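# Clear the desk onto closet shelves, then close closet

## Task

Move every item currently lying on the desk onto the closet's shelves, then close the closet completely. Finish by releasing everything and backing the robot away. The robot must stay upright and level throughout; toppling or ending up leaning means failure. Anything that stays in place only because the robot is holding or pressing it does not count.

## Robot and tools

ROBOT. A simulated Hello Robot Stretch 4, a single-arm mobile manipulator roughly 1.6 m tall. It has an omni-wheel base whose rim reaches at most 0.23 m from the base origin, and a mast carrying a lift. A telescoping arm on the lift extends straight forward. At the arm's end is a wrist with yaw, pitch and roll joints, then a two-finger gripper. There is one arm, so joint targets go in one flat set, not one list per arm. A loose object may occasionally get nudged by an outside force.

FRAMES. Base frame: origin on the floor below the base centre, x ahead, y to the left, z up. hand_pose is reported in this frame and marks a point between the open fingertips (link pinch). It is only approximate. With all wrist joints at 0 its axes line up with the base frame. The odometry frame is where the base frame was when the scene began.

TOOL execute_actions. Argument "actions" is a list holding exactly one action, or none; an empty list only reports state and images. Optional "cameras" lists head_camera, head_left_camera, head_right_camera, wrist_camera, or "all". Leaving it out, null or ["all"] gives every camera, and [] gives none. An action contains "base", "joints" or both, plus optional "pace" and "contact_limits". The other kind of action is {"end_of_arm": "enable_torque"} on its own. All motions in one action start together and may finish at different times.
- "base": exactly one key, each a relative move from where the base last measured itself. translate_m: straight drive in metres, forward positive, -2 to 2. strafe_m: sideways in metres, left positive, -2 to 2. rotate_rad: turn in place in radians, counter-clockwise (left) positive, -3.2 to 3.2.
- "joints": absolute targets, not offsets. lift_m 0 to 1.2 m. arm_m 0 to 0.55 m of extension. wrist_yaw_rad -1.134 to 4.276: 0 points forward, positive turns left, 3.14 is folded back, and above 3.4 the arm may obstruct it. wrist_pitch_rad -1.117 to 4.259: 0 is level, 1.57 points down. wrist_roll_rad -1.117 to 4.259: 0 keeps the fingers level, positive is clockwise as seen from behind. gripper_m -0.038 to 0.141 m, the gap between the fingertips; negative values press them together. A joint target outside its range is clipped and the result says so. Any other bad value or unknown key rejects the whole call.
- "pace": "slow", "default", "fast" or "max". Base top speeds are 0.1/0.3/0.4/0.6 m/s and 1/2/3/4 rad/s. When the lift is above 0.2 m, these are lowered further, down to 0.3 m/s and 1 rad/s at full height.
- "contact_limits": only {"arm_m": value} from 0 (gentlest) to 0.75 (firmest). The default is 0.5.
A joint left out of an action may still be pushing toward an earlier target. If one call reports a stop, any later calls in that same reply do not run.

TOOL wait: "seconds" from 0 to 10. It sends no command and returns state and images.
TOOL zoom_image: "camera" plus "region" [x0, y0, x1, y1] in pixels from the top-left, at most 504 by 504. It works on that camera's latest full image.
TOOL read_manual: returns licence texts only.
TOOL finished_scene: "scene" number. It ends the scene for good after the last command has settled, and reports success.

CAMERAS. head_camera sits on the mast top and looks forward and down; turn the base to aim it. head_left_camera and head_right_camera are fisheyes that look more steeply down and show the base and arm. wrist_camera looks along the fingers, with the tips near the bottom of its image.

RESULTS. joint_positions gives current values. The tolerances for counting as "done" are: lift and arm ±0.004, yaw and roll ±0.02, pitch ±0.05, gripper ±0.004. base_status and joint_status report "done" (for the base, this counts wheel turns even if it slipped), "off_target" (stopped short, may still push), "contact_stop_at_<key>" (blocked; that part holds or goes slack, and a slack lift may sink), "limit_stop_at_<name>" such as own_body or tilt, "time_out" and "torque_fault". on_its_own describes anything not commanded by this call; there, "held at" means a target. lidar_m lists 12 distances in 30-degree sectors: 1st ahead, 4th left, 7th behind, 10th right. "-" means nothing seen, or something closer than 0.25 m. It misses glass and thin legs. wrist_depth_mm is a 7x7 grid of depths in mm (100-2000), read from the top-left. base_odometry comes from wheel counts only. If turned_by_wheels and turned_by_imu disagree by more than about 0.1 rad, the base likely slipped or hit something. base_tilt gives forward/right lean in degrees, with a fixed offset of up to about 1.5. motor_effort is in percent of maximum, with the peak from the last action in brackets; readings are noisy and offset.

GRIPPING. Close to a gripper_m smaller than the object's width; a lower value squeezes harder and pulls the object inward. Neither the gripper reading nor "done" confirms a grasp. A firm grip usually shows as a change in gripper effort, and a loaded level wrist shifts the pitch effort. If the fingertips get stuck against a surface, raise the lift.

CAUTIONS. Leaning past 6 degrees gives limit_stop_at_tilt: lift, arm and wheels go slack. Don't drive or turn holding more than 1 kg with arm_m above 0.2, especially at fast paces. Avoid strong or high pushes and pulls. Pressing the gripper into things, or holding over about 2 kg level, makes a wrist motor fault; send enable_torque to recover. Self-collision is likely with pitch below -0.2 and roll below -0.4 or above 4. To unfold at the start, send lift_m 0.4 with wrist_yaw_rad 0. Avoid drops, slams and hard impacts. Keep each action under 15 s. Quicker robot motion is better.

Each tool is called after "Request:" in YAML: its name, and indented under it one key for each argument.

## Session

Request:
execute_actions:
  actions: []

Scene clock: 0.00 s.
base_odometry: x=+0.000 y=+0.000 heading=+0.000 (m, m, rad; odometry frame)
turned_by_wheels: +0.000 (rad since the last result)
turned_by_imu: +0.000 (rad since the last result)
base_tilt: forward=+0.1 right=-0.4 (deg)
lidar_m: 2.39 2.35 2.49 1.21 1.21 1.34 1.32 1.30 1.42 2.01 2.00 2.22
base_status: not commanded
joint_positions: lift_m=+0.122 arm_m=-0.001 wrist_yaw_rad=+3.150 wrist_pitch_rad=-0.013 wrist_roll_rad=-0.013 gripper_m=+0.057
joint_status: not commanded
motor_effort: lift_m=+21 arm_m=+0 wrist_yaw_rad=+1 wrist_pitch_rad=-8 wrist_roll_rad=-3 gripper_m=-2 wheel_0=+1 wheel_1=+0 wheel_2=+0 (%)
hand_pose: x=-0.1189 y=+0.0851 z=+0.3037 quat_wxyz=(-0.004, +0.007, -0.007, +1.000) (m; base frame)
wrist_depth_mm: - 136 1430 1618 1756 1921 1255 / - 121 204 1618 1756 1983 1576 / - 121 167 1576 1808 - 1756 / 120 136 236 1576 1756 - 1756 / 1229 1308 1464 1576 1756 1863 1499 / 1025 1138 195 1118 195 1098 1078 / 707 283 820 112 732 741 741
pictures: head_camera, head_left_camera, head_right_camera, wrist_camera
Images, in order (width x height): head_camera 420x560, head_left_camera 420x672, head_right_camera 420x672, wrist_camera 616x392.

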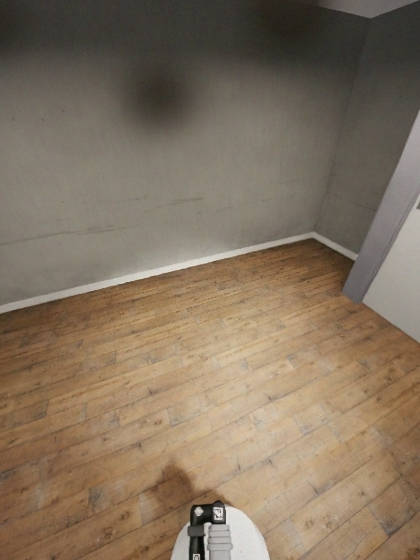

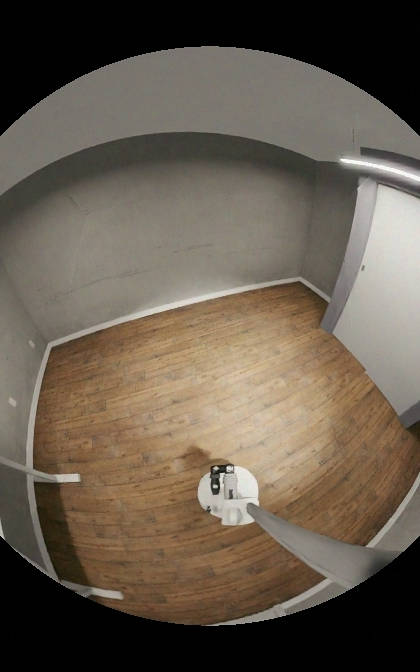

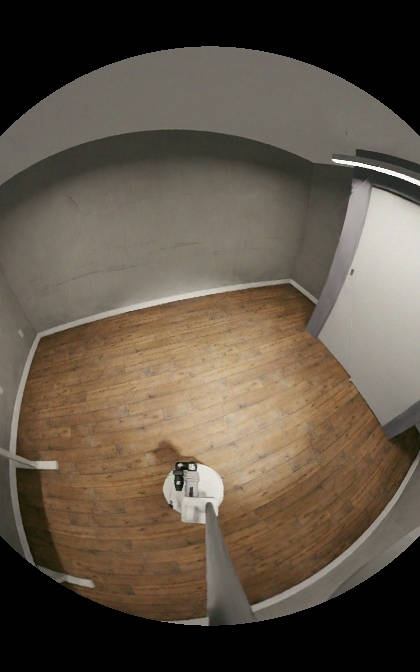

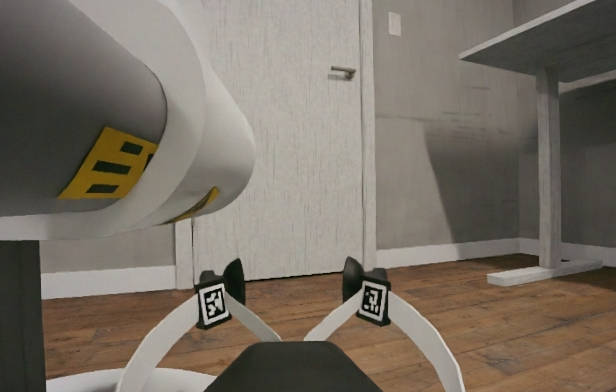

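Request:
execute_actions:
  actions:
    - {"base":{"rotate_rad":1.6},"joints":{"lift_m":0.4,"wrist_yaw_rad":0}}

Scene clock: 2.67 s.
base_odometry: x=+0.000 y=+0.000 heading=+1.599 (m, m, rad; odometry frame)
turned_by_wheels: +1.599 (rad since the last result)
turned_by_imu: +1.600 (rad since the last result)
base_tilt: forward=+0.2 right=-0.5 (deg)
lidar_m: 1.21 1.19 1.34 1.30 1.32 1.49 2.03 1.98 2.18 2.37 2.34 2.44
base_status: done
joint_positions: lift_m=+0.400 arm_m=-0.001 wrist_yaw_rad=+0.000 wrist_pitch_rad=-0.013 wrist_roll_rad=-0.013 gripper_m=+0.057
joint_status: all done
motor_effort: lift_m=+23(25) arm_m=-1(1) wrist_yaw_rad=-1(9) wrist_pitch_rad=-9(7) wrist_roll_rad=-3(2) gripper_m=-2(2) wheel_0=-5(8) wheel_1=-4(8) wheel_2=-3(10) (%)
hand_pose: x=+0.4587 y=-0.0873 z=+0.5818 quat_wxyz=(+1.000, -0.007, -0.007, +0.000) (m; base frame)
wrist_depth_mm: 1464 1618 1756 1921 - - - / 960 1138 1160 1921 - - - / 1464 1537 1708 1863 - - - / 1464 1618 1756 1921 - - - / 1464 1661 1708 1921 - - - / 1499 1576 195 1808 195 1921 1808 / 1308 1229 1336 112 1308 1308 1281
pictures: head_camera, head_left_camera, head_right_camera, wrist_camera
Images, in order (width x height): head_camera 420x560, head_left_camera 420x672, head_right_camera 420x672, wrist_camera 616x392.

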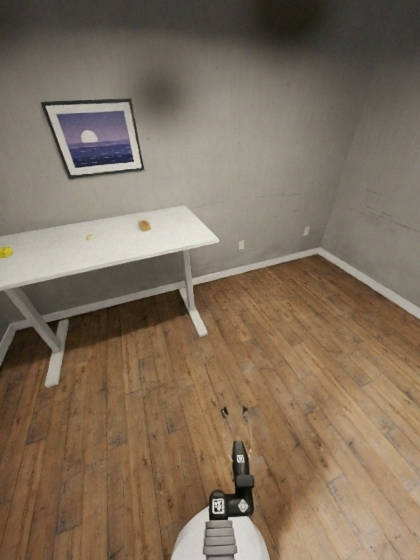

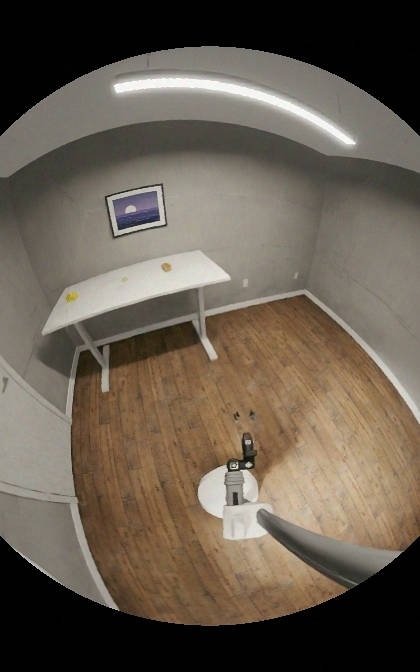

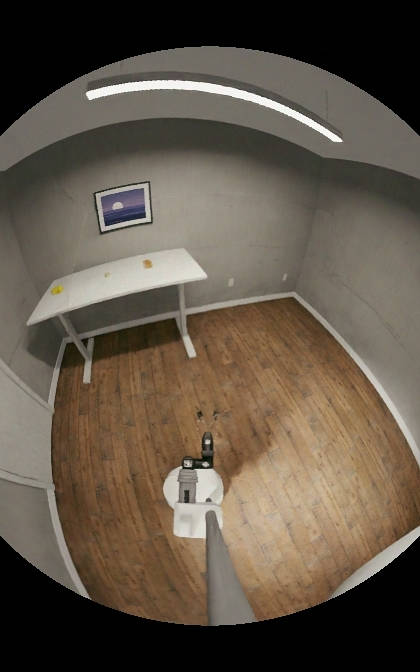

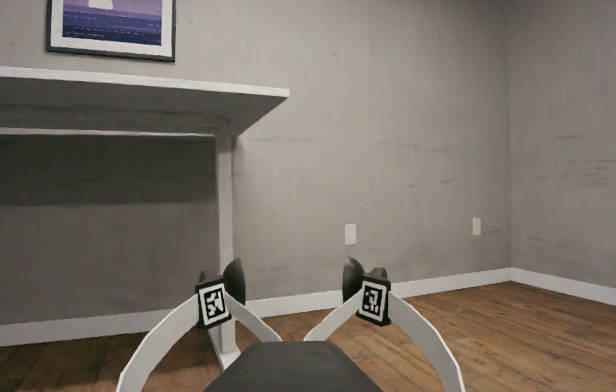

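Request:
execute_actions:
  actions:
    - {"base":{"rotate_rad":0.4},"joints":{"lift_m":0.8}}

Request:
zoom_image:
  camera: "head_camera"
  region: [0, 150, 420, 350]

Scene clock: 5.47 s.
base_odometry: x=+0.000 y=+0.000 heading=+1.999 (m, m, rad; odometry frame)
turned_by_wheels: +0.400 (rad since the last result)
turned_by_imu: +0.400 (rad since the last result)
base_tilt: forward=+0.1 right=-0.4 (deg)
lidar_m: 1.19 1.27 1.34 1.32 1.43 2.07 2.02 2.17 2.44 2.35 2.51 1.23
base_status: done
joint_positions: lift_m=+0.800 arm_m=-0.001 wrist_yaw_rad=+0.000 wrist_pitch_rad=-0.013 wrist_roll_rad=-0.013 gripper_m=+0.057
joint_status: all done
motor_effort: lift_m=+23(24) arm_m=+0(1) wrist_yaw_rad=+1(0) wrist_pitch_rad=-6(7) wrist_roll_rad=-3(3) gripper_m=-1(1) wheel_0=-3(8) wheel_1=-2(7) wheel_2=-1(8) (%)
hand_pose: x=+0.4587 y=-0.0874 z=+0.9818 quat_wxyz=(+1.000, -0.007, -0.007, +0.000) (m; base frame)
wrist_depth_mm: 1808 1756 1756 1756 1708 1708 1708 / 1756 1756 1756 1756 1756 1708 1708 / 1808 1808 1661 1708 1708 1756 1708 / 1708 1756 1756 1756 1708 1756 1708 / 1661 1808 1756 1756 1756 1661 1756 / 1661 1808 195 1708 195 1756 1708 / 1661 1808 1808 111 1756 1708 1708
pictures: head_camera, head_left_camera, head_right_camera, wrist_camera
Images, in order (width x height): head_camera 420x560, head_left_camera 420x672, head_right_camera 420x672, wrist_camera 616x392.

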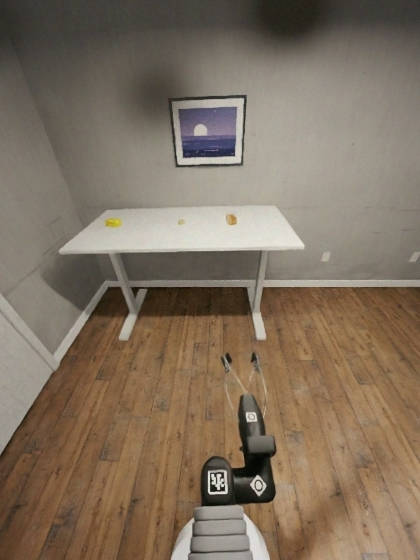

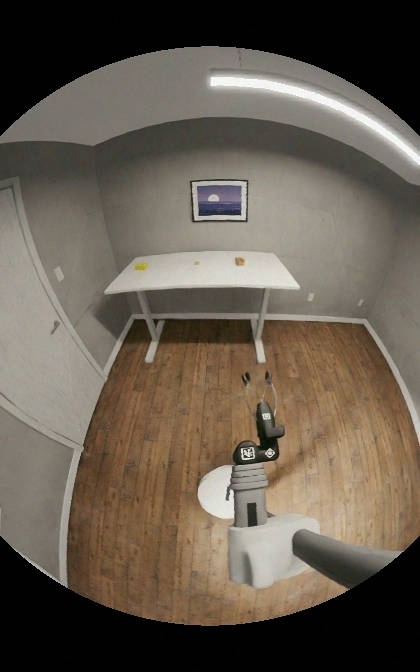

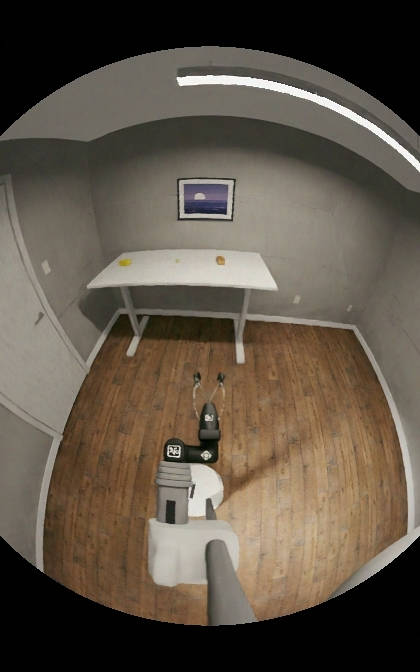

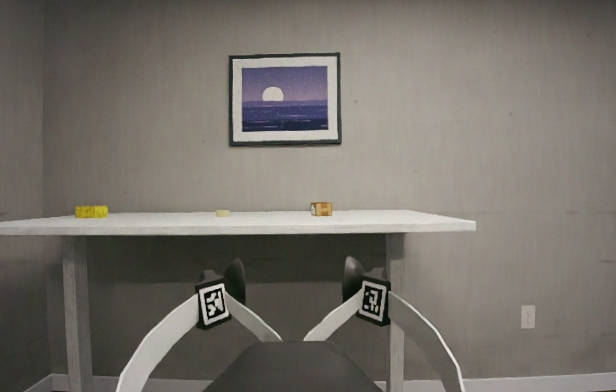

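Region (0, 150, 420, 350) of head_camera's 420x560 image, scaled by 1.200, with more detail than that image has; it fills the top 240 rows of this view, and the rest is white.

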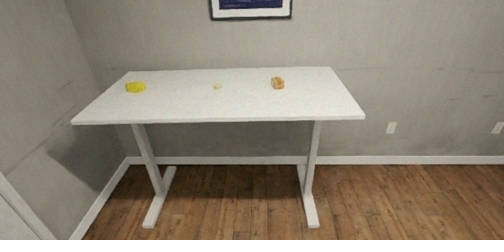

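Request:
execute_actions:
  actions:
    - {"base":{"rotate_rad":-3.17}}

Scene clock: 8.80 s.
base_odometry: x=+0.000 y=+0.000 heading=-1.171 (m, m, rad; odometry frame)
turned_by_wheels: -3.169 (rad since the last result)
turned_by_imu: -3.171 (rad since the last result)
base_tilt: forward=+0.1 right=-0.4 (deg)
lidar_m: 2.01 2.16 2.43 2.38 2.53 1.27 1.21 1.25 1.33 1.30 1.41 1.92
base_status: done
joint_positions: lift_m=+0.800 arm_m=-0.001 wrist_yaw_rad=+0.000 wrist_pitch_rad=-0.013 wrist_roll_rad=-0.013 gripper_m=+0.057
joint_status: not commanded
motor_effort: lift_m=+22(23) arm_m=-1(1) wrist_yaw_rad=+1(0) wrist_pitch_rad=-9(5) wrist_roll_rad=-3(2) gripper_m=-2(2) wheel_0=+4(8) wheel_1=+2(10) wheel_2=+2(11) (%)
hand_pose: x=+0.4587 y=-0.0875 z=+0.9819 quat_wxyz=(+1.000, -0.007, -0.007, +0.000) (m; base frame)
wrist_depth_mm: - 1808 1808 1756 1756 - 1708 / - 1808 1808 1808 1808 - 1756 / - 1808 1863 1756 1756 - 1808 / - 1808 1863 1808 1808 - 1808 / - 1808 1808 1808 1708 - 1808 / - 1863 195 1756 194 - 1756 / - 1808 1808 112 1808 - 1808
pictures: head_camera, head_left_camera, head_right_camera, wrist_camera
Images, in order (width x height): head_camera 420x560, head_left_camera 420x672, head_right_camera 420x672, wrist_camera 616x392.

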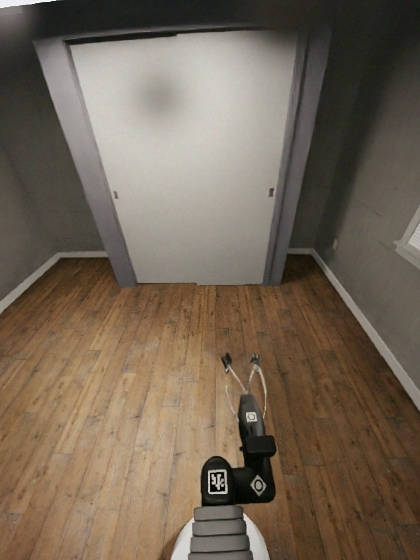

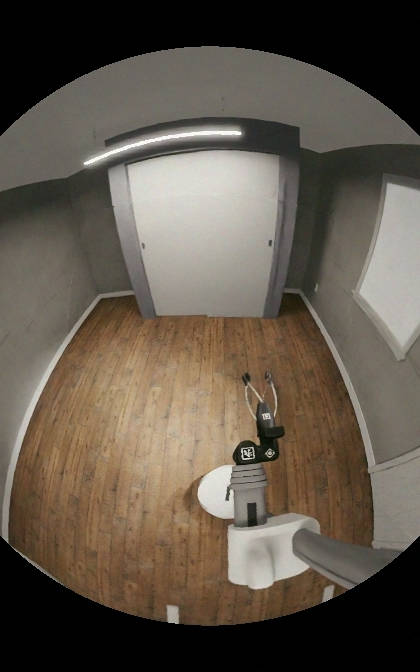

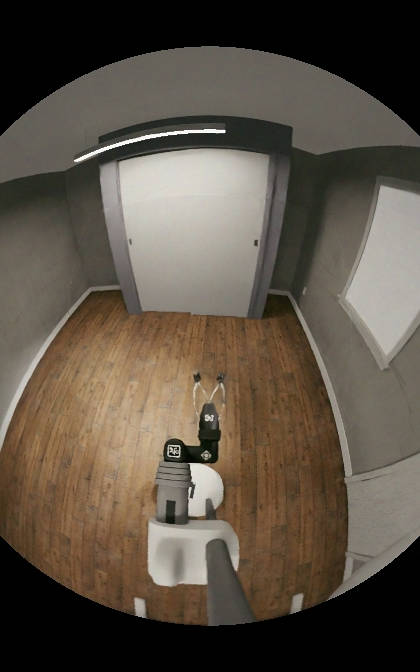

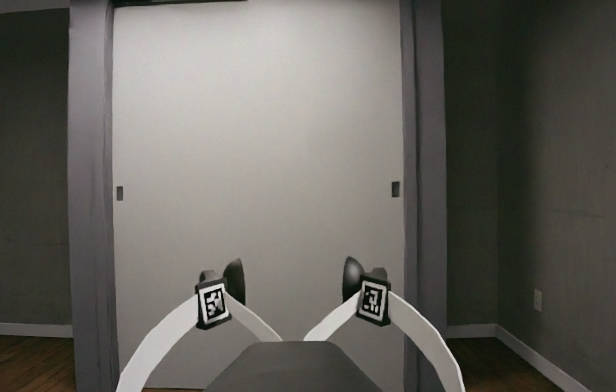

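Request:
execute_actions:
  actions:
    - {"base":{"translate_m":1.2},"pace":"fast"}

Scene clock: 13.43 s.
base_odometry: x=+0.468 y=-1.105 heading=-1.171 (m, m, rad; odometry frame)
turned_by_wheels: +0.000 (rad since the last result)
turned_by_imu: -0.007 (rad since the last result)
base_tilt: forward=+0.2 right=-0.5 (deg)
lidar_m: 0.80 0.90 1.22 2.31 2.45 3.31 3.24 1.87 1.39 1.35 1.09 0.83
base_status: done
joint_positions: lift_m=+0.800 arm_m=-0.001 wrist_yaw_rad=+0.000 wrist_pitch_rad=-0.013 wrist_roll_rad=-0.013 gripper_m=+0.057
joint_status: not commanded
motor_effort: lift_m=+22(22) arm_m=-1(1) wrist_yaw_rad=+0(1) wrist_pitch_rad=-8(7) wrist_roll_rad=-3(3) gripper_m=-2(3) wheel_0=+2(10) wheel_1=+2(8) wheel_2=+0(13) (%)
hand_pose: x=+0.4587 y=-0.0874 z=+0.9819 quat_wxyz=(+1.000, -0.007, -0.007, +0.000) (m; base frame)
wrist_depth_mm: 640 647 597 597 603 591 591 / 640 647 603 597 591 591 597 / 647 640 597 597 597 591 591 / 647 654 597 597 603 597 603 / 647 647 597 597 597 597 597 / 654 654 194 597 195 597 597 / 654 640 609 111 603 597 591
pictures: head_camera, head_left_camera, head_right_camera, wrist_camera
Images, in order (width x height): head_camera 420x560, head_left_camera 420x672, head_right_camera 420x672, wrist_camera 616x392.

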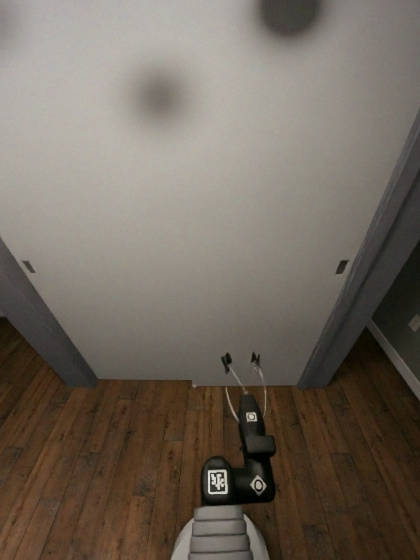

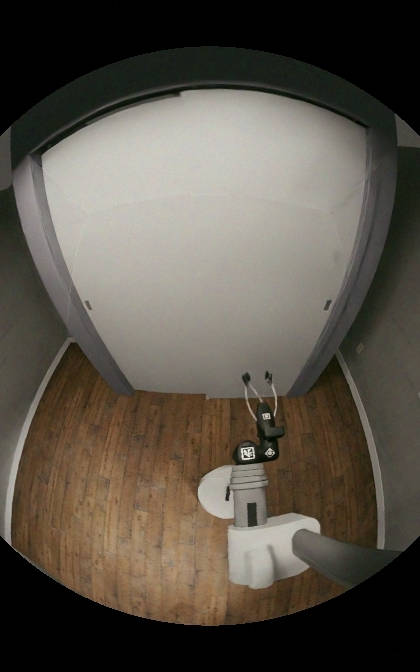

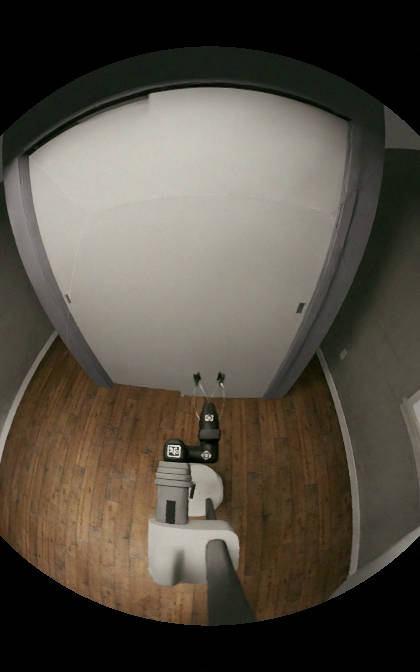

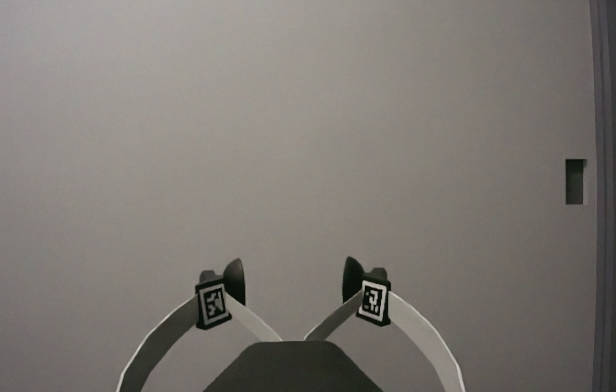

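Request:
execute_actions:
  actions:
    - {"base":{"strafe_m":-0.5},"joints":{"lift_m":0.86,"gripper_m":0.0,"arm_m":0.1}}
  cameras: ["head_camera","wrist_camera"]

Scene clock: 17.87 s.
base_odometry: x=+0.007 y=-1.300 heading=-1.170 (m, m, rad; odometry frame)
turned_by_wheels: +0.000 (rad since the last result)
turned_by_imu: +0.001 (rad since the last result)
base_tilt: forward=+0.1 right=-0.4 (deg)
lidar_m: 0.77 0.82 1.26 2.83 3.02 3.31 2.77 1.22 0.87 0.84 0.89 0.81
base_status: done
joint_positions: lift_m=+0.860 arm_m=+0.099 wrist_yaw_rad=+0.000 wrist_pitch_rad=-0.013 wrist_roll_rad=-0.013 gripper_m=+0.000
joint_status: all done
motor_effort: lift_m=+22(24) arm_m=+6(8) wrist_yaw_rad=+0(0) wrist_pitch_rad=-8(7) wrist_roll_rad=-3(3) gripper_m=-5(4) wheel_0=+3(13) wheel_1=+0(11) wheel_2=+0(5) (%)
hand_pose: x=+0.5583 y=-0.0874 z=+1.0418 quat_wxyz=(+1.000, -0.007, -0.007, +0.000) (m; base frame)
wrist_depth_mm: 480 480 480 473 462 1160 1118 / 484 480 480 480 462 1182 1182 / 484 480 480 480 459 1182 1160 / 484 480 480 480 459 1160 1160 / 484 484 480 449 462 1205 1182 / 484 484 188 195 459 1182 1138 / 488 484 484 112 466 1205 1182
pictures: head_camera, wrist_camera
Images, in order (width x height): head_camera 420x560, wrist_camera 616x392.

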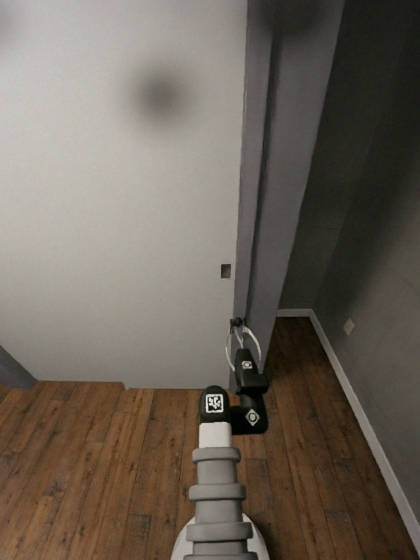

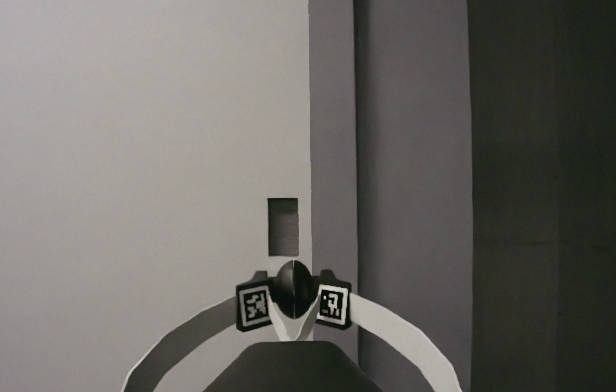

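Request:
execute_actions:
  actions:
    - {"base":{"strafe_m":0.015},"joints":{"lift_m":0.883,"arm_m":0.27}}
  cameras: ["head_camera","wrist_camera"]

Scene clock: 19.80 s.
base_odometry: x=+0.021 y=-1.294 heading=-1.170 (m, m, rad; odometry frame)
turned_by_wheels: +0.000 (rad since the last result)
turned_by_imu: +0.000 (rad since the last result)
base_tilt: forward=+0.1 right=-0.4 (deg)
lidar_m: 0.77 0.83 1.26 2.83 2.98 2.89 3.26 1.27 0.90 0.84 0.95 0.78
base_status: done
joint_positions: lift_m=+0.883 arm_m=+0.269 wrist_yaw_rad=+0.000 wrist_pitch_rad=-0.013 wrist_roll_rad=-0.013 gripper_m=+0.000
joint_status: all done
motor_effort: lift_m=+23(24) arm_m=+6(6) wrist_yaw_rad=+1(1) wrist_pitch_rad=-7(8) wrist_roll_rad=-3(2) gripper_m=-4(4) wheel_0=-4(13) wheel_1=+3(9) wheel_2=+0(2) (%)
hand_pose: x=+0.7283 y=-0.0874 z=+1.0648 quat_wxyz=(+1.000, -0.007, -0.007, +0.000) (m; base frame)
wrist_depth_mm: 312 314 310 309 279 293 291 / 314 314 312 309 279 293 293 / 312 314 312 310 281 293 293 / 315 310 312 310 282 294 294 / 315 312 312 312 281 293 294 / 314 315 187 195 282 294 294 / 317 315 314 112 282 296 294
pictures: head_camera, wrist_camera
Images, in order (width x height): head_camera 420x560, wrist_camera 616x392.

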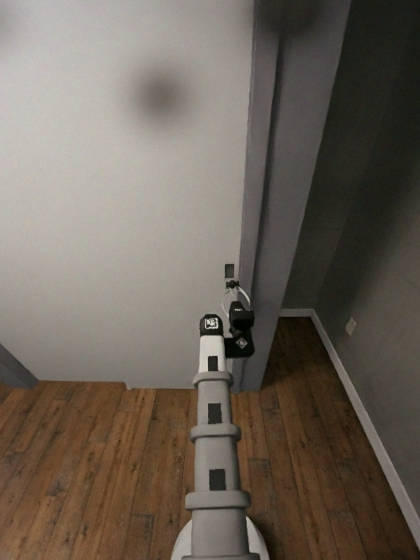

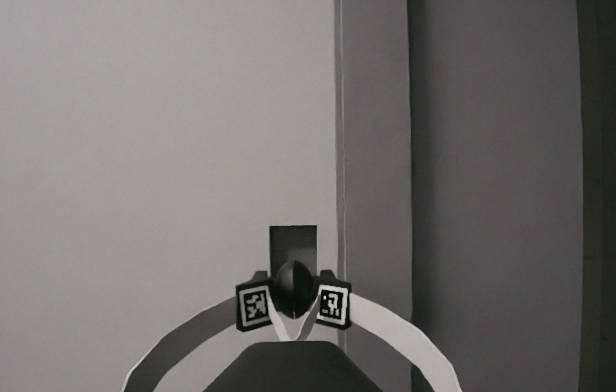

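Request:
execute_actions:
  actions:
    - {"joints":{"arm_m":0.37},"contact_limits":{"arm_m":0.1},"pace":"slow"}
  cameras: ["head_camera","wrist_camera"]

Scene clock: 22.00 s.
base_odometry: x=+0.021 y=-1.294 heading=-1.171 (m, m, rad; odometry frame)
turned_by_wheels: +0.000 (rad since the last result)
turned_by_imu: +0.000 (rad since the last result)
base_tilt: forward=+0.1 right=-0.4 (deg)
lidar_m: 0.76 0.85 1.24 2.81 2.98 2.90 3.24 1.26 0.91 0.85 0.94 0.78
base_status: not commanded
joint_positions: lift_m=+0.883 arm_m=+0.354 wrist_yaw_rad=-0.007 wrist_pitch_rad=-0.014 wrist_roll_rad=-0.013 gripper_m=+0.000
joint_status: arm_m contact_stop (moved +0.085 of +0.101)
on_its_own: arm_m is slack since a contact_stop (your +0.370 is given up); wrist_yaw_rad is at rest, and its effort (+22) is outside its rest range (-13 to +13)
motor_effort: lift_m=+23(23) arm_m=+0(12) wrist_yaw_rad=+22(31) wrist_pitch_rad=-6(7) wrist_roll_rad=-4(3) gripper_m=-3(5) wheel_0=-1(4) wheel_1=+3(3) wheel_2=-6(6) (%)
contact_limits: arm_m 0.1
hand_pose: x=+0.8130 y=-0.0895 z=+1.0649 quat_wxyz=(+1.000, -0.007, -0.007, -0.004) (m; base frame)
wrist_depth_mm: 229 229 229 229 198 211 211 / 229 229 229 229 198 211 211 / 230 229 231 229 198 211 212 / 229 231 229 230 198 212 212 / 231 230 230 231 198 211 212 / 231 231 187 202 198 212 212 / 231 231 232 112 200 213 212
pictures: head_camera, wrist_camera
Images, in order (width x height): head_camera 420x560, wrist_camera 616x392.

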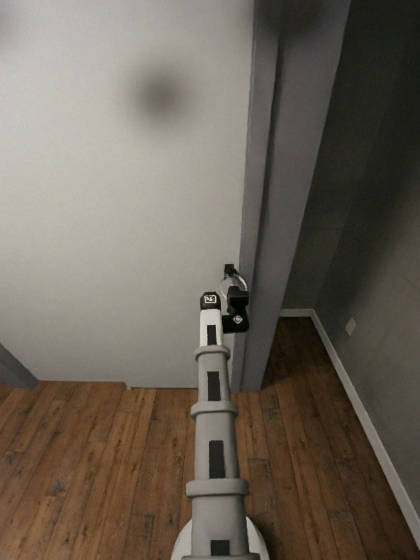

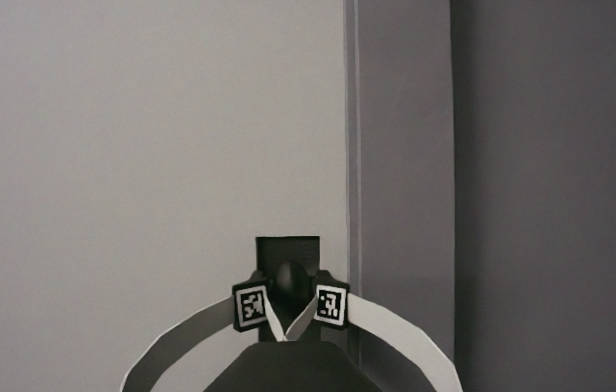

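Request:
execute_actions:
  actions:
    - {"base":{"strafe_m":0.1},"joints":{"arm_m":0.352,"wrist_yaw_rad":0},"pace":"slow"}
  cameras: ["head_camera","wrist_camera"]

Scene clock: 24.33 s.
base_odometry: x=+0.113 y=-1.255 heading=-1.172 (m, m, rad; odometry frame)
turned_by_wheels: -0.001 (rad since the last result)
turned_by_imu: -0.002 (rad since the last result)
base_tilt: forward=+0.2 right=-0.5 (deg)
lidar_m: 0.76 0.83 1.25 2.70 2.86 2.87 3.25 1.41 1.00 0.94 1.05 0.78
base_status: done
joint_positions: lift_m=+0.883 arm_m=+0.353 wrist_yaw_rad=-0.008 wrist_pitch_rad=-0.014 wrist_roll_rad=-0.013 gripper_m=+0.000
joint_status: all done
on_its_own: wrist_yaw_rad is at rest, and its effort (+24) is outside its rest range (-13 to +13)
motor_effort: lift_m=+23(23) arm_m=-4(5) wrist_yaw_rad=+24(48) wrist_pitch_rad=-6(8) wrist_roll_rad=-2(3) gripper_m=-5(6) wheel_0=-9(16) wheel_1=+2(10) wheel_2=-8(6) (%)
hand_pose: x=+0.8114 y=-0.0897 z=+1.0649 quat_wxyz=(+1.000, -0.007, -0.007, -0.004) (m; base frame)
wrist_depth_mm: 234 234 234 234 325 235 203 / 234 234 235 235 591 236 204 / 234 236 236 235 609 238 204 / 235 235 236 236 549 240 204 / 235 236 235 236 603 241 204 / 236 236 186 205 236 239 204 / 236 236 236 112 237 223 204
pictures: head_camera, wrist_camera
Images, in order (width x height): head_camera 420x560, wrist_camera 616x392.

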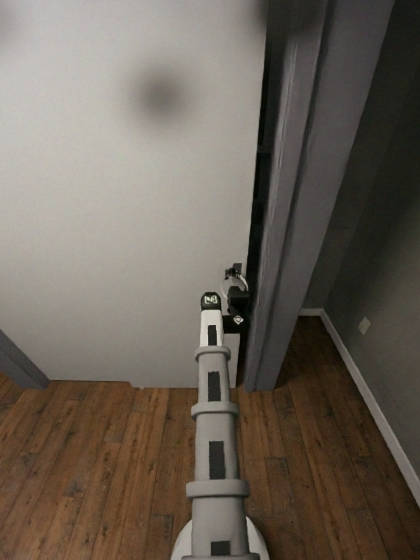

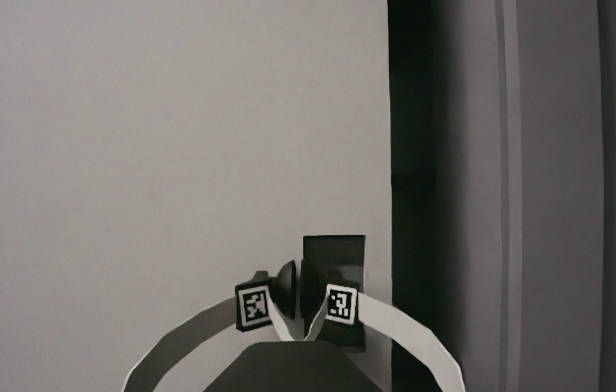

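Request:
execute_actions:
  actions:
    - {"base":{"strafe_m":0.1},"joints":{"arm_m":0.357},"pace":"slow"}
  cameras: ["head_camera","wrist_camera"]

Scene clock: 26.80 s.
base_odometry: x=+0.205 y=-1.216 heading=-1.173 (m, m, rad; odometry frame)
turned_by_wheels: -0.002 (rad since the last result)
turned_by_imu: -0.002 (rad since the last result)
base_tilt: forward=+0.2 right=-0.4 (deg)
lidar_m: 0.78 0.82 1.27 2.63 2.74 3.32 2.86 1.54 1.10 1.03 1.15 0.85
base_status: done
joint_positions: lift_m=+0.883 arm_m=+0.356 wrist_yaw_rad=-0.007 wrist_pitch_rad=-0.014 wrist_roll_rad=-0.013 gripper_m=+0.000
joint_status: all done
on_its_own: wrist_yaw_rad is at rest, and its effort (+20) is outside its rest range (-13 to +13)
motor_effort: lift_m=+23(23) arm_m=+6(10) wrist_yaw_rad=+20(50) wrist_pitch_rad=-6(7) wrist_roll_rad=-4(2) gripper_m=-7(6) wheel_0=-11(20) wheel_1=+0(6) wheel_2=-8(7) (%)
hand_pose: x=+0.8146 y=-0.0894 z=+1.0649 quat_wxyz=(+1.000, -0.007, -0.007, -0.003) (m; base frame)
wrist_depth_mm: 234 234 234 234 603 609 309 / 233 235 235 236 854 615 304 / 235 236 235 235 866 621 309 / 235 236 235 236 544 549 312 / 236 236 236 236 891 627 307 / 235 236 186 205 237 621 309 / 236 236 236 112 236 554 314
pictures: head_camera, wrist_camera
Images, in order (width x height): head_camera 420x560, wrist_camera 616x392.

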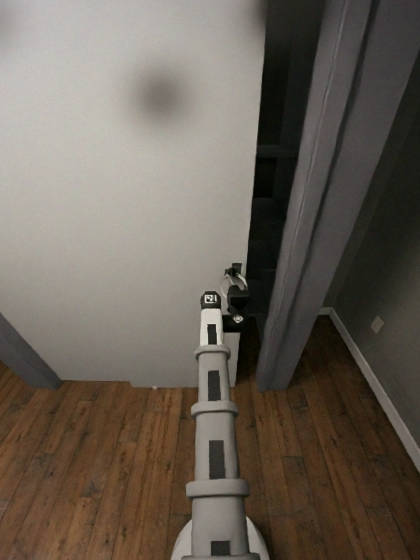

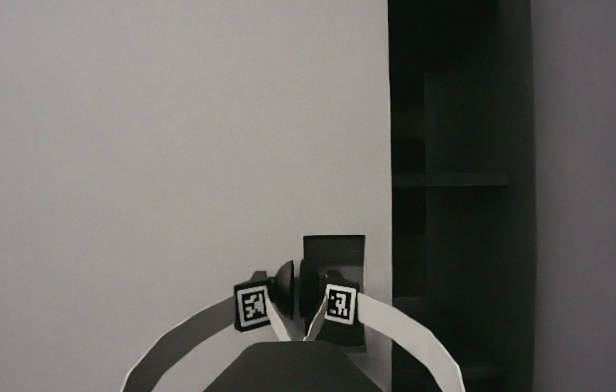

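Request:
execute_actions:
  actions:
    - {"base":{"strafe_m":0.42},"pace":"slow"}
  cameras: ["head_camera","wrist_camera"]

Scene clock: 32.30 s.
base_odometry: x=+0.592 y=-1.054 heading=-1.174 (m, m, rad; odometry frame)
turned_by_wheels: +0.000 (rad since the last result)
turned_by_imu: -0.002 (rad since the last result)
base_tilt: forward=+0.2 right=-0.4 (deg)
lidar_m: 0.80 0.84 1.19 2.18 2.29 3.24 3.22 2.07 1.55 1.48 1.08 0.85
base_status: done
joint_positions: lift_m=+0.883 arm_m=+0.356 wrist_yaw_rad=+0.000 wrist_pitch_rad=-0.013 wrist_roll_rad=-0.013 gripper_m=+0.000
joint_status: not commanded
motor_effort: lift_m=+23(23) arm_m=+5(6) wrist_yaw_rad=+1(37) wrist_pitch_rad=-4(8) wrist_roll_rad=-3(3) gripper_m=-4(10) wheel_0=-6(16) wheel_1=+3(6) wheel_2=-3(5) (%)
hand_pose: x=+0.8154 y=-0.0875 z=+1.0649 quat_wxyz=(+1.000, -0.007, -0.007, +0.000) (m; base frame)
wrist_depth_mm: 248 248 247 247 247 247 246 / 248 248 246 247 247 247 246 / 249 248 248 248 248 248 247 / 248 248 249 249 249 248 248 / 249 249 248 249 250 248 248 / 249 249 187 194 249 248 248 / 250 249 248 112 248 248 250
pictures: head_camera, wrist_camera
Images, in order (width x height): head_camera 420x560, wrist_camera 616x392.

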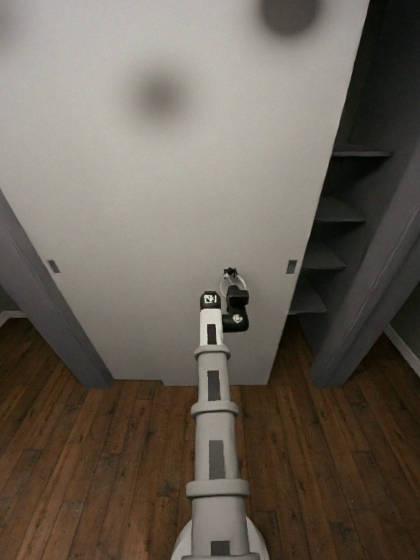

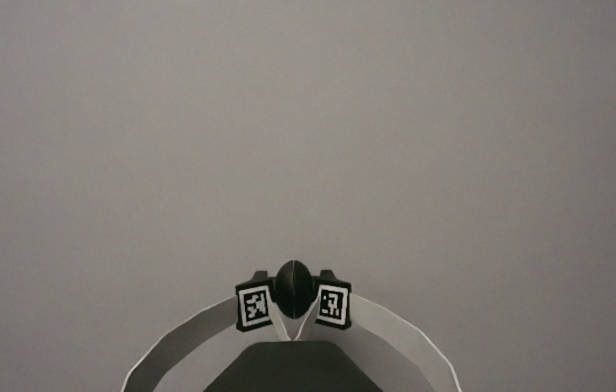

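Request:
execute_actions:
  actions:
    - {"base":{"strafe_m":-0.45},"joints":{"arm_m":0.28}}
  cameras: ["head_camera","head_left_camera","wrist_camera"]

Scene clock: 35.70 s.
base_odometry: x=+0.177 y=-1.228 heading=-1.174 (m, m, rad; odometry frame)
turned_by_wheels: +0.000 (rad since the last result)
turned_by_imu: +0.000 (rad since the last result)
base_tilt: forward=+0.1 right=-0.4 (deg)
lidar_m: 0.79 0.82 1.24 2.64 2.79 3.32 3.25 1.49 1.05 1.02 1.12 0.78
base_status: done
joint_positions: lift_m=+0.883 arm_m=+0.281 wrist_yaw_rad=+0.000 wrist_pitch_rad=-0.013 wrist_roll_rad=-0.013 gripper_m=+0.000
joint_status: all done
motor_effort: lift_m=+22(23) arm_m=-6(8) wrist_yaw_rad=+1(1) wrist_pitch_rad=-6(8) wrist_roll_rad=-3(4) gripper_m=-4(4) wheel_0=+2(12) wheel_1=-2(11) wheel_2=+0(1) (%)
hand_pose: x=+0.7404 y=-0.0874 z=+1.0649 quat_wxyz=(+1.000, -0.007, -0.007, +0.000) (m; base frame)
wrist_depth_mm: 304 319 668 683 683 370 274 / 307 317 1042 1025 931 373 274 / 307 317 1008 1025 1025 375 278 / 307 319 1025 1008 1008 379 278 / 307 319 1025 1025 1025 379 279 / 309 319 187 195 768 379 278 / 309 307 668 112 661 366 279
pictures: head_camera, head_left_camera, wrist_camera
Images, in order (width x height): head_camera 420x560, head_left_camera 420x672, wrist_camera 616x392.

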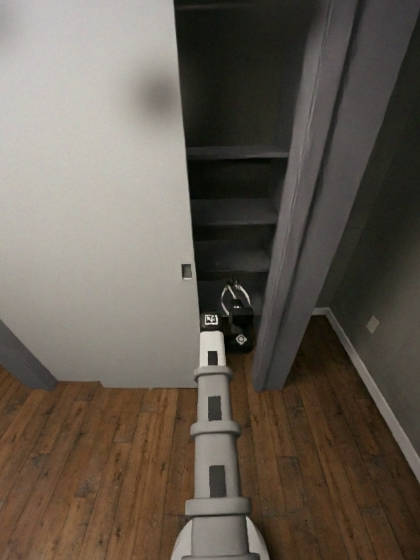

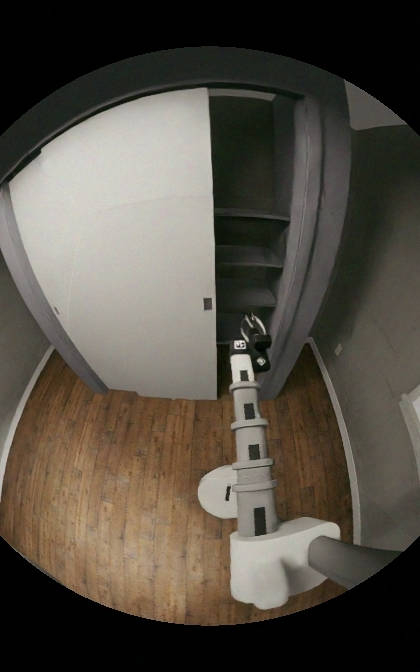

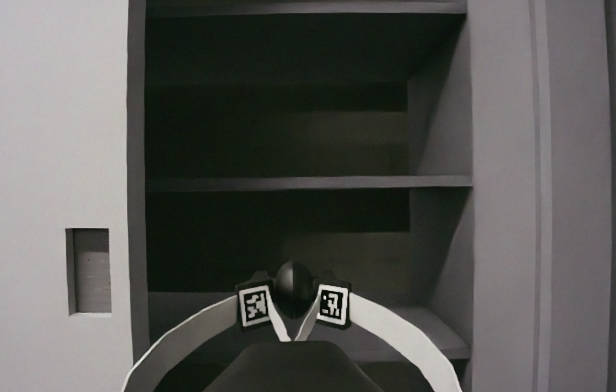

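Request:
execute_actions:
  actions:
    - {"base":{"rotate_rad":3.142},"joints":{"arm_m":0.0,"lift_m":0.85,"gripper_m":0.1},"pace":"fast"}
  cameras: []

Request:
execute_actions:
  actions:
    - {"base":{"translate_m":1.7},"joints":{"wrist_pitch_rad":0.5,"lift_m":0.95},"pace":"fast"}
  cameras: ["head_camera","wrist_camera"]

Scene clock: 40.37 s.
base_odometry: x=+0.177 y=-1.228 heading=+1.967 (m, m, rad; odometry frame)
turned_by_wheels: +3.141 (rad since the last result)
turned_by_imu: +3.143 (rad since the last result)
base_tilt: forward=+0.2 right=-0.5 (deg)
lidar_m: 2.39 1.52 1.07 1.04 1.11 0.83 0.79 0.86 1.24 2.61 2.75 2.52
base_status: done
joint_positions: lift_m=+0.850 arm_m=+0.001 wrist_yaw_rad=+0.000 wrist_pitch_rad=-0.013 wrist_roll_rad=-0.013 gripper_m=+0.100
joint_status: all done
motor_effort: lift_m=+19(21) arm_m=-6(5) wrist_yaw_rad=+1(0) wrist_pitch_rad=-7(10) wrist_roll_rad=-3(2) gripper_m=-2(3) wheel_0=-5(12) wheel_1=-4(8) wheel_2=-4(12) (%)
hand_pose: x=+0.4605 y=-0.0874 z=+1.0321 quat_wxyz=(+1.000, -0.007, -0.007, +0.000) (m; base frame)
wrist_depth_mm: 1576 - - - - - - / 1661 - - - - - - / 1618 - - - - - - / 1537 - - - - - - / 1576 - - - - - - / 1618 - 213 - 202 - - / 1576 - - 112 - - -
pictures: none
No camera images: the call's "cameras" was empty. Leave "cameras" out to get every camera's image.

Scene clock: 46.10 s.
base_odometry: x=-0.480 y=+0.340 heading=+1.968 (m, m, rad; odometry frame)
turned_by_wheels: +0.001 (rad since the last result)
turned_by_imu: -0.010 (rad since the last result)
base_tilt: forward=+0.2 right=-0.5 (deg)
lidar_m: 0.69 0.73 1.03 1.03 1.08 1.52 2.49 2.60 2.78 2.65 1.01 0.74
base_status: done
joint_positions: lift_m=+0.950 arm_m=+0.001 wrist_yaw_rad=+0.000 wrist_pitch_rad=+0.502 wrist_roll_rad=-0.013 gripper_m=+0.100
joint_status: all done
motor_effort: lift_m=+22(25) arm_m=-6(6) wrist_yaw_rad=+1(0) wrist_pitch_rad=-7(6) wrist_roll_rad=-3(2) gripper_m=+0(1) wheel_0=+3(13) wheel_1=+2(8) wheel_2=+1(13) (%)
hand_pose: x=+0.4249 y=-0.0874 z=+0.9894 quat_wxyz=(+0.969, -0.006, +0.248, +0.002) (m; base frame)
wrist_depth_mm: 1098 1160 1160 1118 1160 1138 1160 / 778 866 854 854 798 878 917 / 544 539 539 535 539 549 549 / 1182 1397 1397 1430 1430 1397 1499 / 1397 1576 1576 1576 1618 1576 1618 / 1397 1229 213 1499 202 1430 1499 / 1255 1205 1255 112 1255 1255 1255
pictures: head_camera, wrist_camera
Images, in order (width x height): head_camera 420x560, wrist_camera 616x392.

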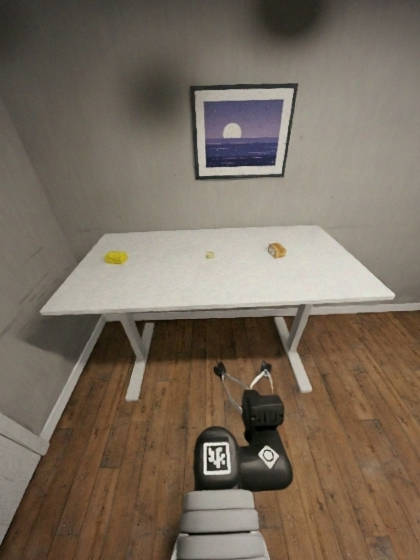

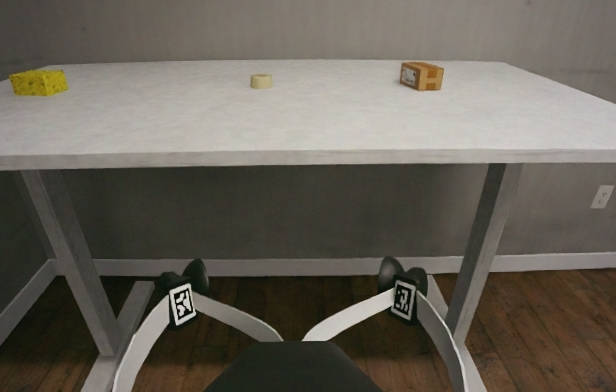

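Request:
execute_actions:
  actions:
    - {"base":{"rotate_rad":0.02}}
  cameras: []

Request:
execute_actions:
  actions:
    - {"base":{"strafe_m":0.065},"joints":{"lift_m":0.99}}
  cameras: []

Request:
execute_actions:
  actions:
    - {"base":{"translate_m":0.3},"joints":{"arm_m":0.25}}
  cameras: ["head_camera","wrist_camera"]

Scene clock: 47.73 s.
base_odometry: x=-0.480 y=+0.340 heading=+1.987 (m, m, rad; odometry frame)
turned_by_wheels: +0.019 (rad since the last result)
turned_by_imu: +0.019 (rad since the last result)
base_tilt: forward=+0.1 right=-0.5 (deg)
lidar_m: 0.69 0.73 1.02 1.03 1.07 1.55 2.49 2.61 2.71 2.65 1.01 0.73
base_status: done
joint_positions: lift_m=+0.950 arm_m=+0.001 wrist_yaw_rad=+0.000 wrist_pitch_rad=+0.502 wrist_roll_rad=-0.013 gripper_m=+0.100
joint_status: not commanded
motor_effort: lift_m=+22(22) arm_m=-6(6) wrist_yaw_rad=+0(1) wrist_pitch_rad=-4(7) wrist_roll_rad=-4(3) gripper_m=+1(1) wheel_0=-5(4) wheel_1=-4(4) wheel_2=-2(8) (%)
hand_pose: x=+0.4249 y=-0.0874 z=+0.9894 quat_wxyz=(+0.969, -0.006, +0.248, +0.002) (m; base frame)
wrist_depth_mm: 1118 1138 1118 1138 1138 1160 1138 / 778 866 854 854 831 878 904 / 539 539 539 539 539 544 554 / 1205 1430 1430 1464 1499 1430 1430 / 1430 1537 1537 1537 1576 1537 1618 / 1430 1205 214 1464 202 1464 1430 / 1255 1229 1255 112 1229 1255 1255
pictures: none
No camera images: the call's "cameras" was empty. Leave "cameras" out to get every camera's image.

Scene clock: 48.97 s.
base_odometry: x=-0.539 y=+0.314 heading=+1.987 (m, m, rad; odometry frame)
turned_by_wheels: +0.000 (rad since the last result)
turned_by_imu: +0.000 (rad since the last result)
base_tilt: forward=+0.1 right=-0.4 (deg)
lidar_m: 0.70 0.76 0.97 0.94 1.00 1.47 2.50 2.63 2.78 2.71 1.00 0.73
base_status: done
joint_positions: lift_m=+0.990 arm_m=+0.001 wrist_yaw_rad=+0.000 wrist_pitch_rad=+0.502 wrist_roll_rad=-0.013 gripper_m=+0.100
joint_status: all done
motor_effort: lift_m=+23(24) arm_m=-6(6) wrist_yaw_rad=+1(1) wrist_pitch_rad=-4(5) wrist_roll_rad=-3(3) gripper_m=+0(0) wheel_0=-2(11) wheel_1=+2(10) wheel_2=+0(4) (%)
hand_pose: x=+0.4249 y=-0.0874 z=+1.0293 quat_wxyz=(+0.969, -0.006, +0.248, +0.002) (m; base frame)
wrist_depth_mm: 1138 1138 1138 1160 1138 1160 1160 / 1182 1025 1042 1008 1042 1042 1182 / 647 640 647 647 647 654 661 / 946 1042 1464 1430 1464 1060 976 / 1430 1499 1576 1618 1576 1576 1576 / 1430 1205 213 1537 202 1430 1499 / 1281 1281 1336 112 1308 1229 1308
pictures: none
No camera images: the call's "cameras" was empty. Leave "cameras" out to get every camera's image.

Scene clock: 51.43 s.
base_odometry: x=-0.660 y=+0.588 heading=+1.987 (m, m, rad; odometry frame)
turned_by_wheels: +0.000 (rad since the last result)
turned_by_imu: -0.002 (rad since the last result)
base_tilt: forward=+0.2 right=-0.5 (deg)
lidar_m: 0.37 0.43 0.60 0.94 1.02 1.49 2.76 2.92 2.82 2.70 0.59 0.41
base_status: done
joint_positions: lift_m=+0.990 arm_m=+0.249 wrist_yaw_rad=+0.000 wrist_pitch_rad=+0.502 wrist_roll_rad=-0.013 gripper_m=+0.100
joint_status: all done
motor_effort: lift_m=+23(23) arm_m=+6(7) wrist_yaw_rad=+0(2) wrist_pitch_rad=-6(5) wrist_roll_rad=-3(3) gripper_m=+0(0) wheel_0=+4(12) wheel_1=+3(7) wheel_2=-3(11) (%)
hand_pose: x=+0.6728 y=-0.0874 z=+1.0292 quat_wxyz=(+0.969, -0.006, +0.248, +0.002) (m; base frame)
wrist_depth_mm: 654 661 661 654 654 654 668 / 707 699 715 707 707 707 707 / 640 640 634 640 640 647 647 / 466 466 466 466 473 469 473 / 366 368 370 355 370 368 368 / 300 291 213 306 203 303 301 / 256 254 265 112 257 256 263
pictures: head_camera, wrist_camera
Images, in order (width x height): head_camera 420x560, wrist_camera 616x392.

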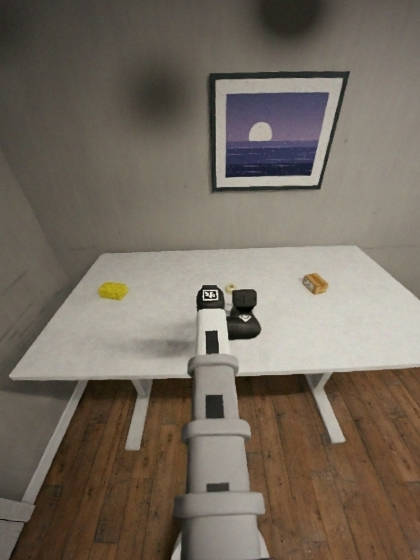

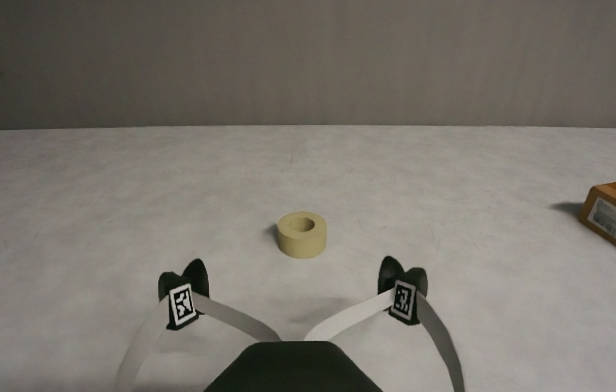

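Request:
execute_actions:
  actions:
    - {"base":{"strafe_m":-0.012},"joints":{"lift_m":0.93,"arm_m":0.33}}
  cameras: ["wrist_camera"]

Scene clock: 53.10 s.
base_odometry: x=-0.650 y=+0.593 heading=+1.987 (m, m, rad; odometry frame)
turned_by_wheels: +0.000 (rad since the last result)
turned_by_imu: +0.000 (rad since the last result)
base_tilt: forward=+0.1 right=-0.4 (deg)
lidar_m: 0.41 0.42 0.62 0.94 1.03 1.46 2.79 2.93 2.79 2.70 0.59 0.43
base_status: done
joint_positions: lift_m=+0.931 arm_m=+0.329 wrist_yaw_rad=-0.002 wrist_pitch_rad=+0.497 wrist_roll_rad=-0.013 gripper_m=+0.100
joint_status: all done
motor_effort: lift_m=+14(21) arm_m=+7(9) wrist_yaw_rad=+5(6) wrist_pitch_rad=+7(8) wrist_roll_rad=-3(3) gripper_m=-1(2) wheel_0=+4(12) wheel_1=-3(9) wheel_2=+0(4) (%)
hand_pose: x=+0.7531 y=-0.0878 z=+0.9713 quat_wxyz=(+0.969, -0.006, +0.246, +0.001) (m; base frame)
wrist_depth_mm: 585 585 585 585 585 585 585 / 621 634 627 627 621 627 627 / 504 500 500 504 504 504 512 / 359 362 364 362 364 364 368 / 279 282 283 263 286 286 285 / 230 223 217 234 200 235 233 / 196 195 203 112 198 197 199
pictures: wrist_camera
Images, in order (width x height): wrist_camera 616x392.

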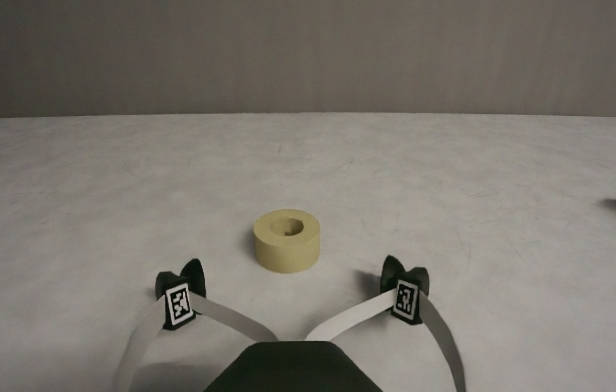

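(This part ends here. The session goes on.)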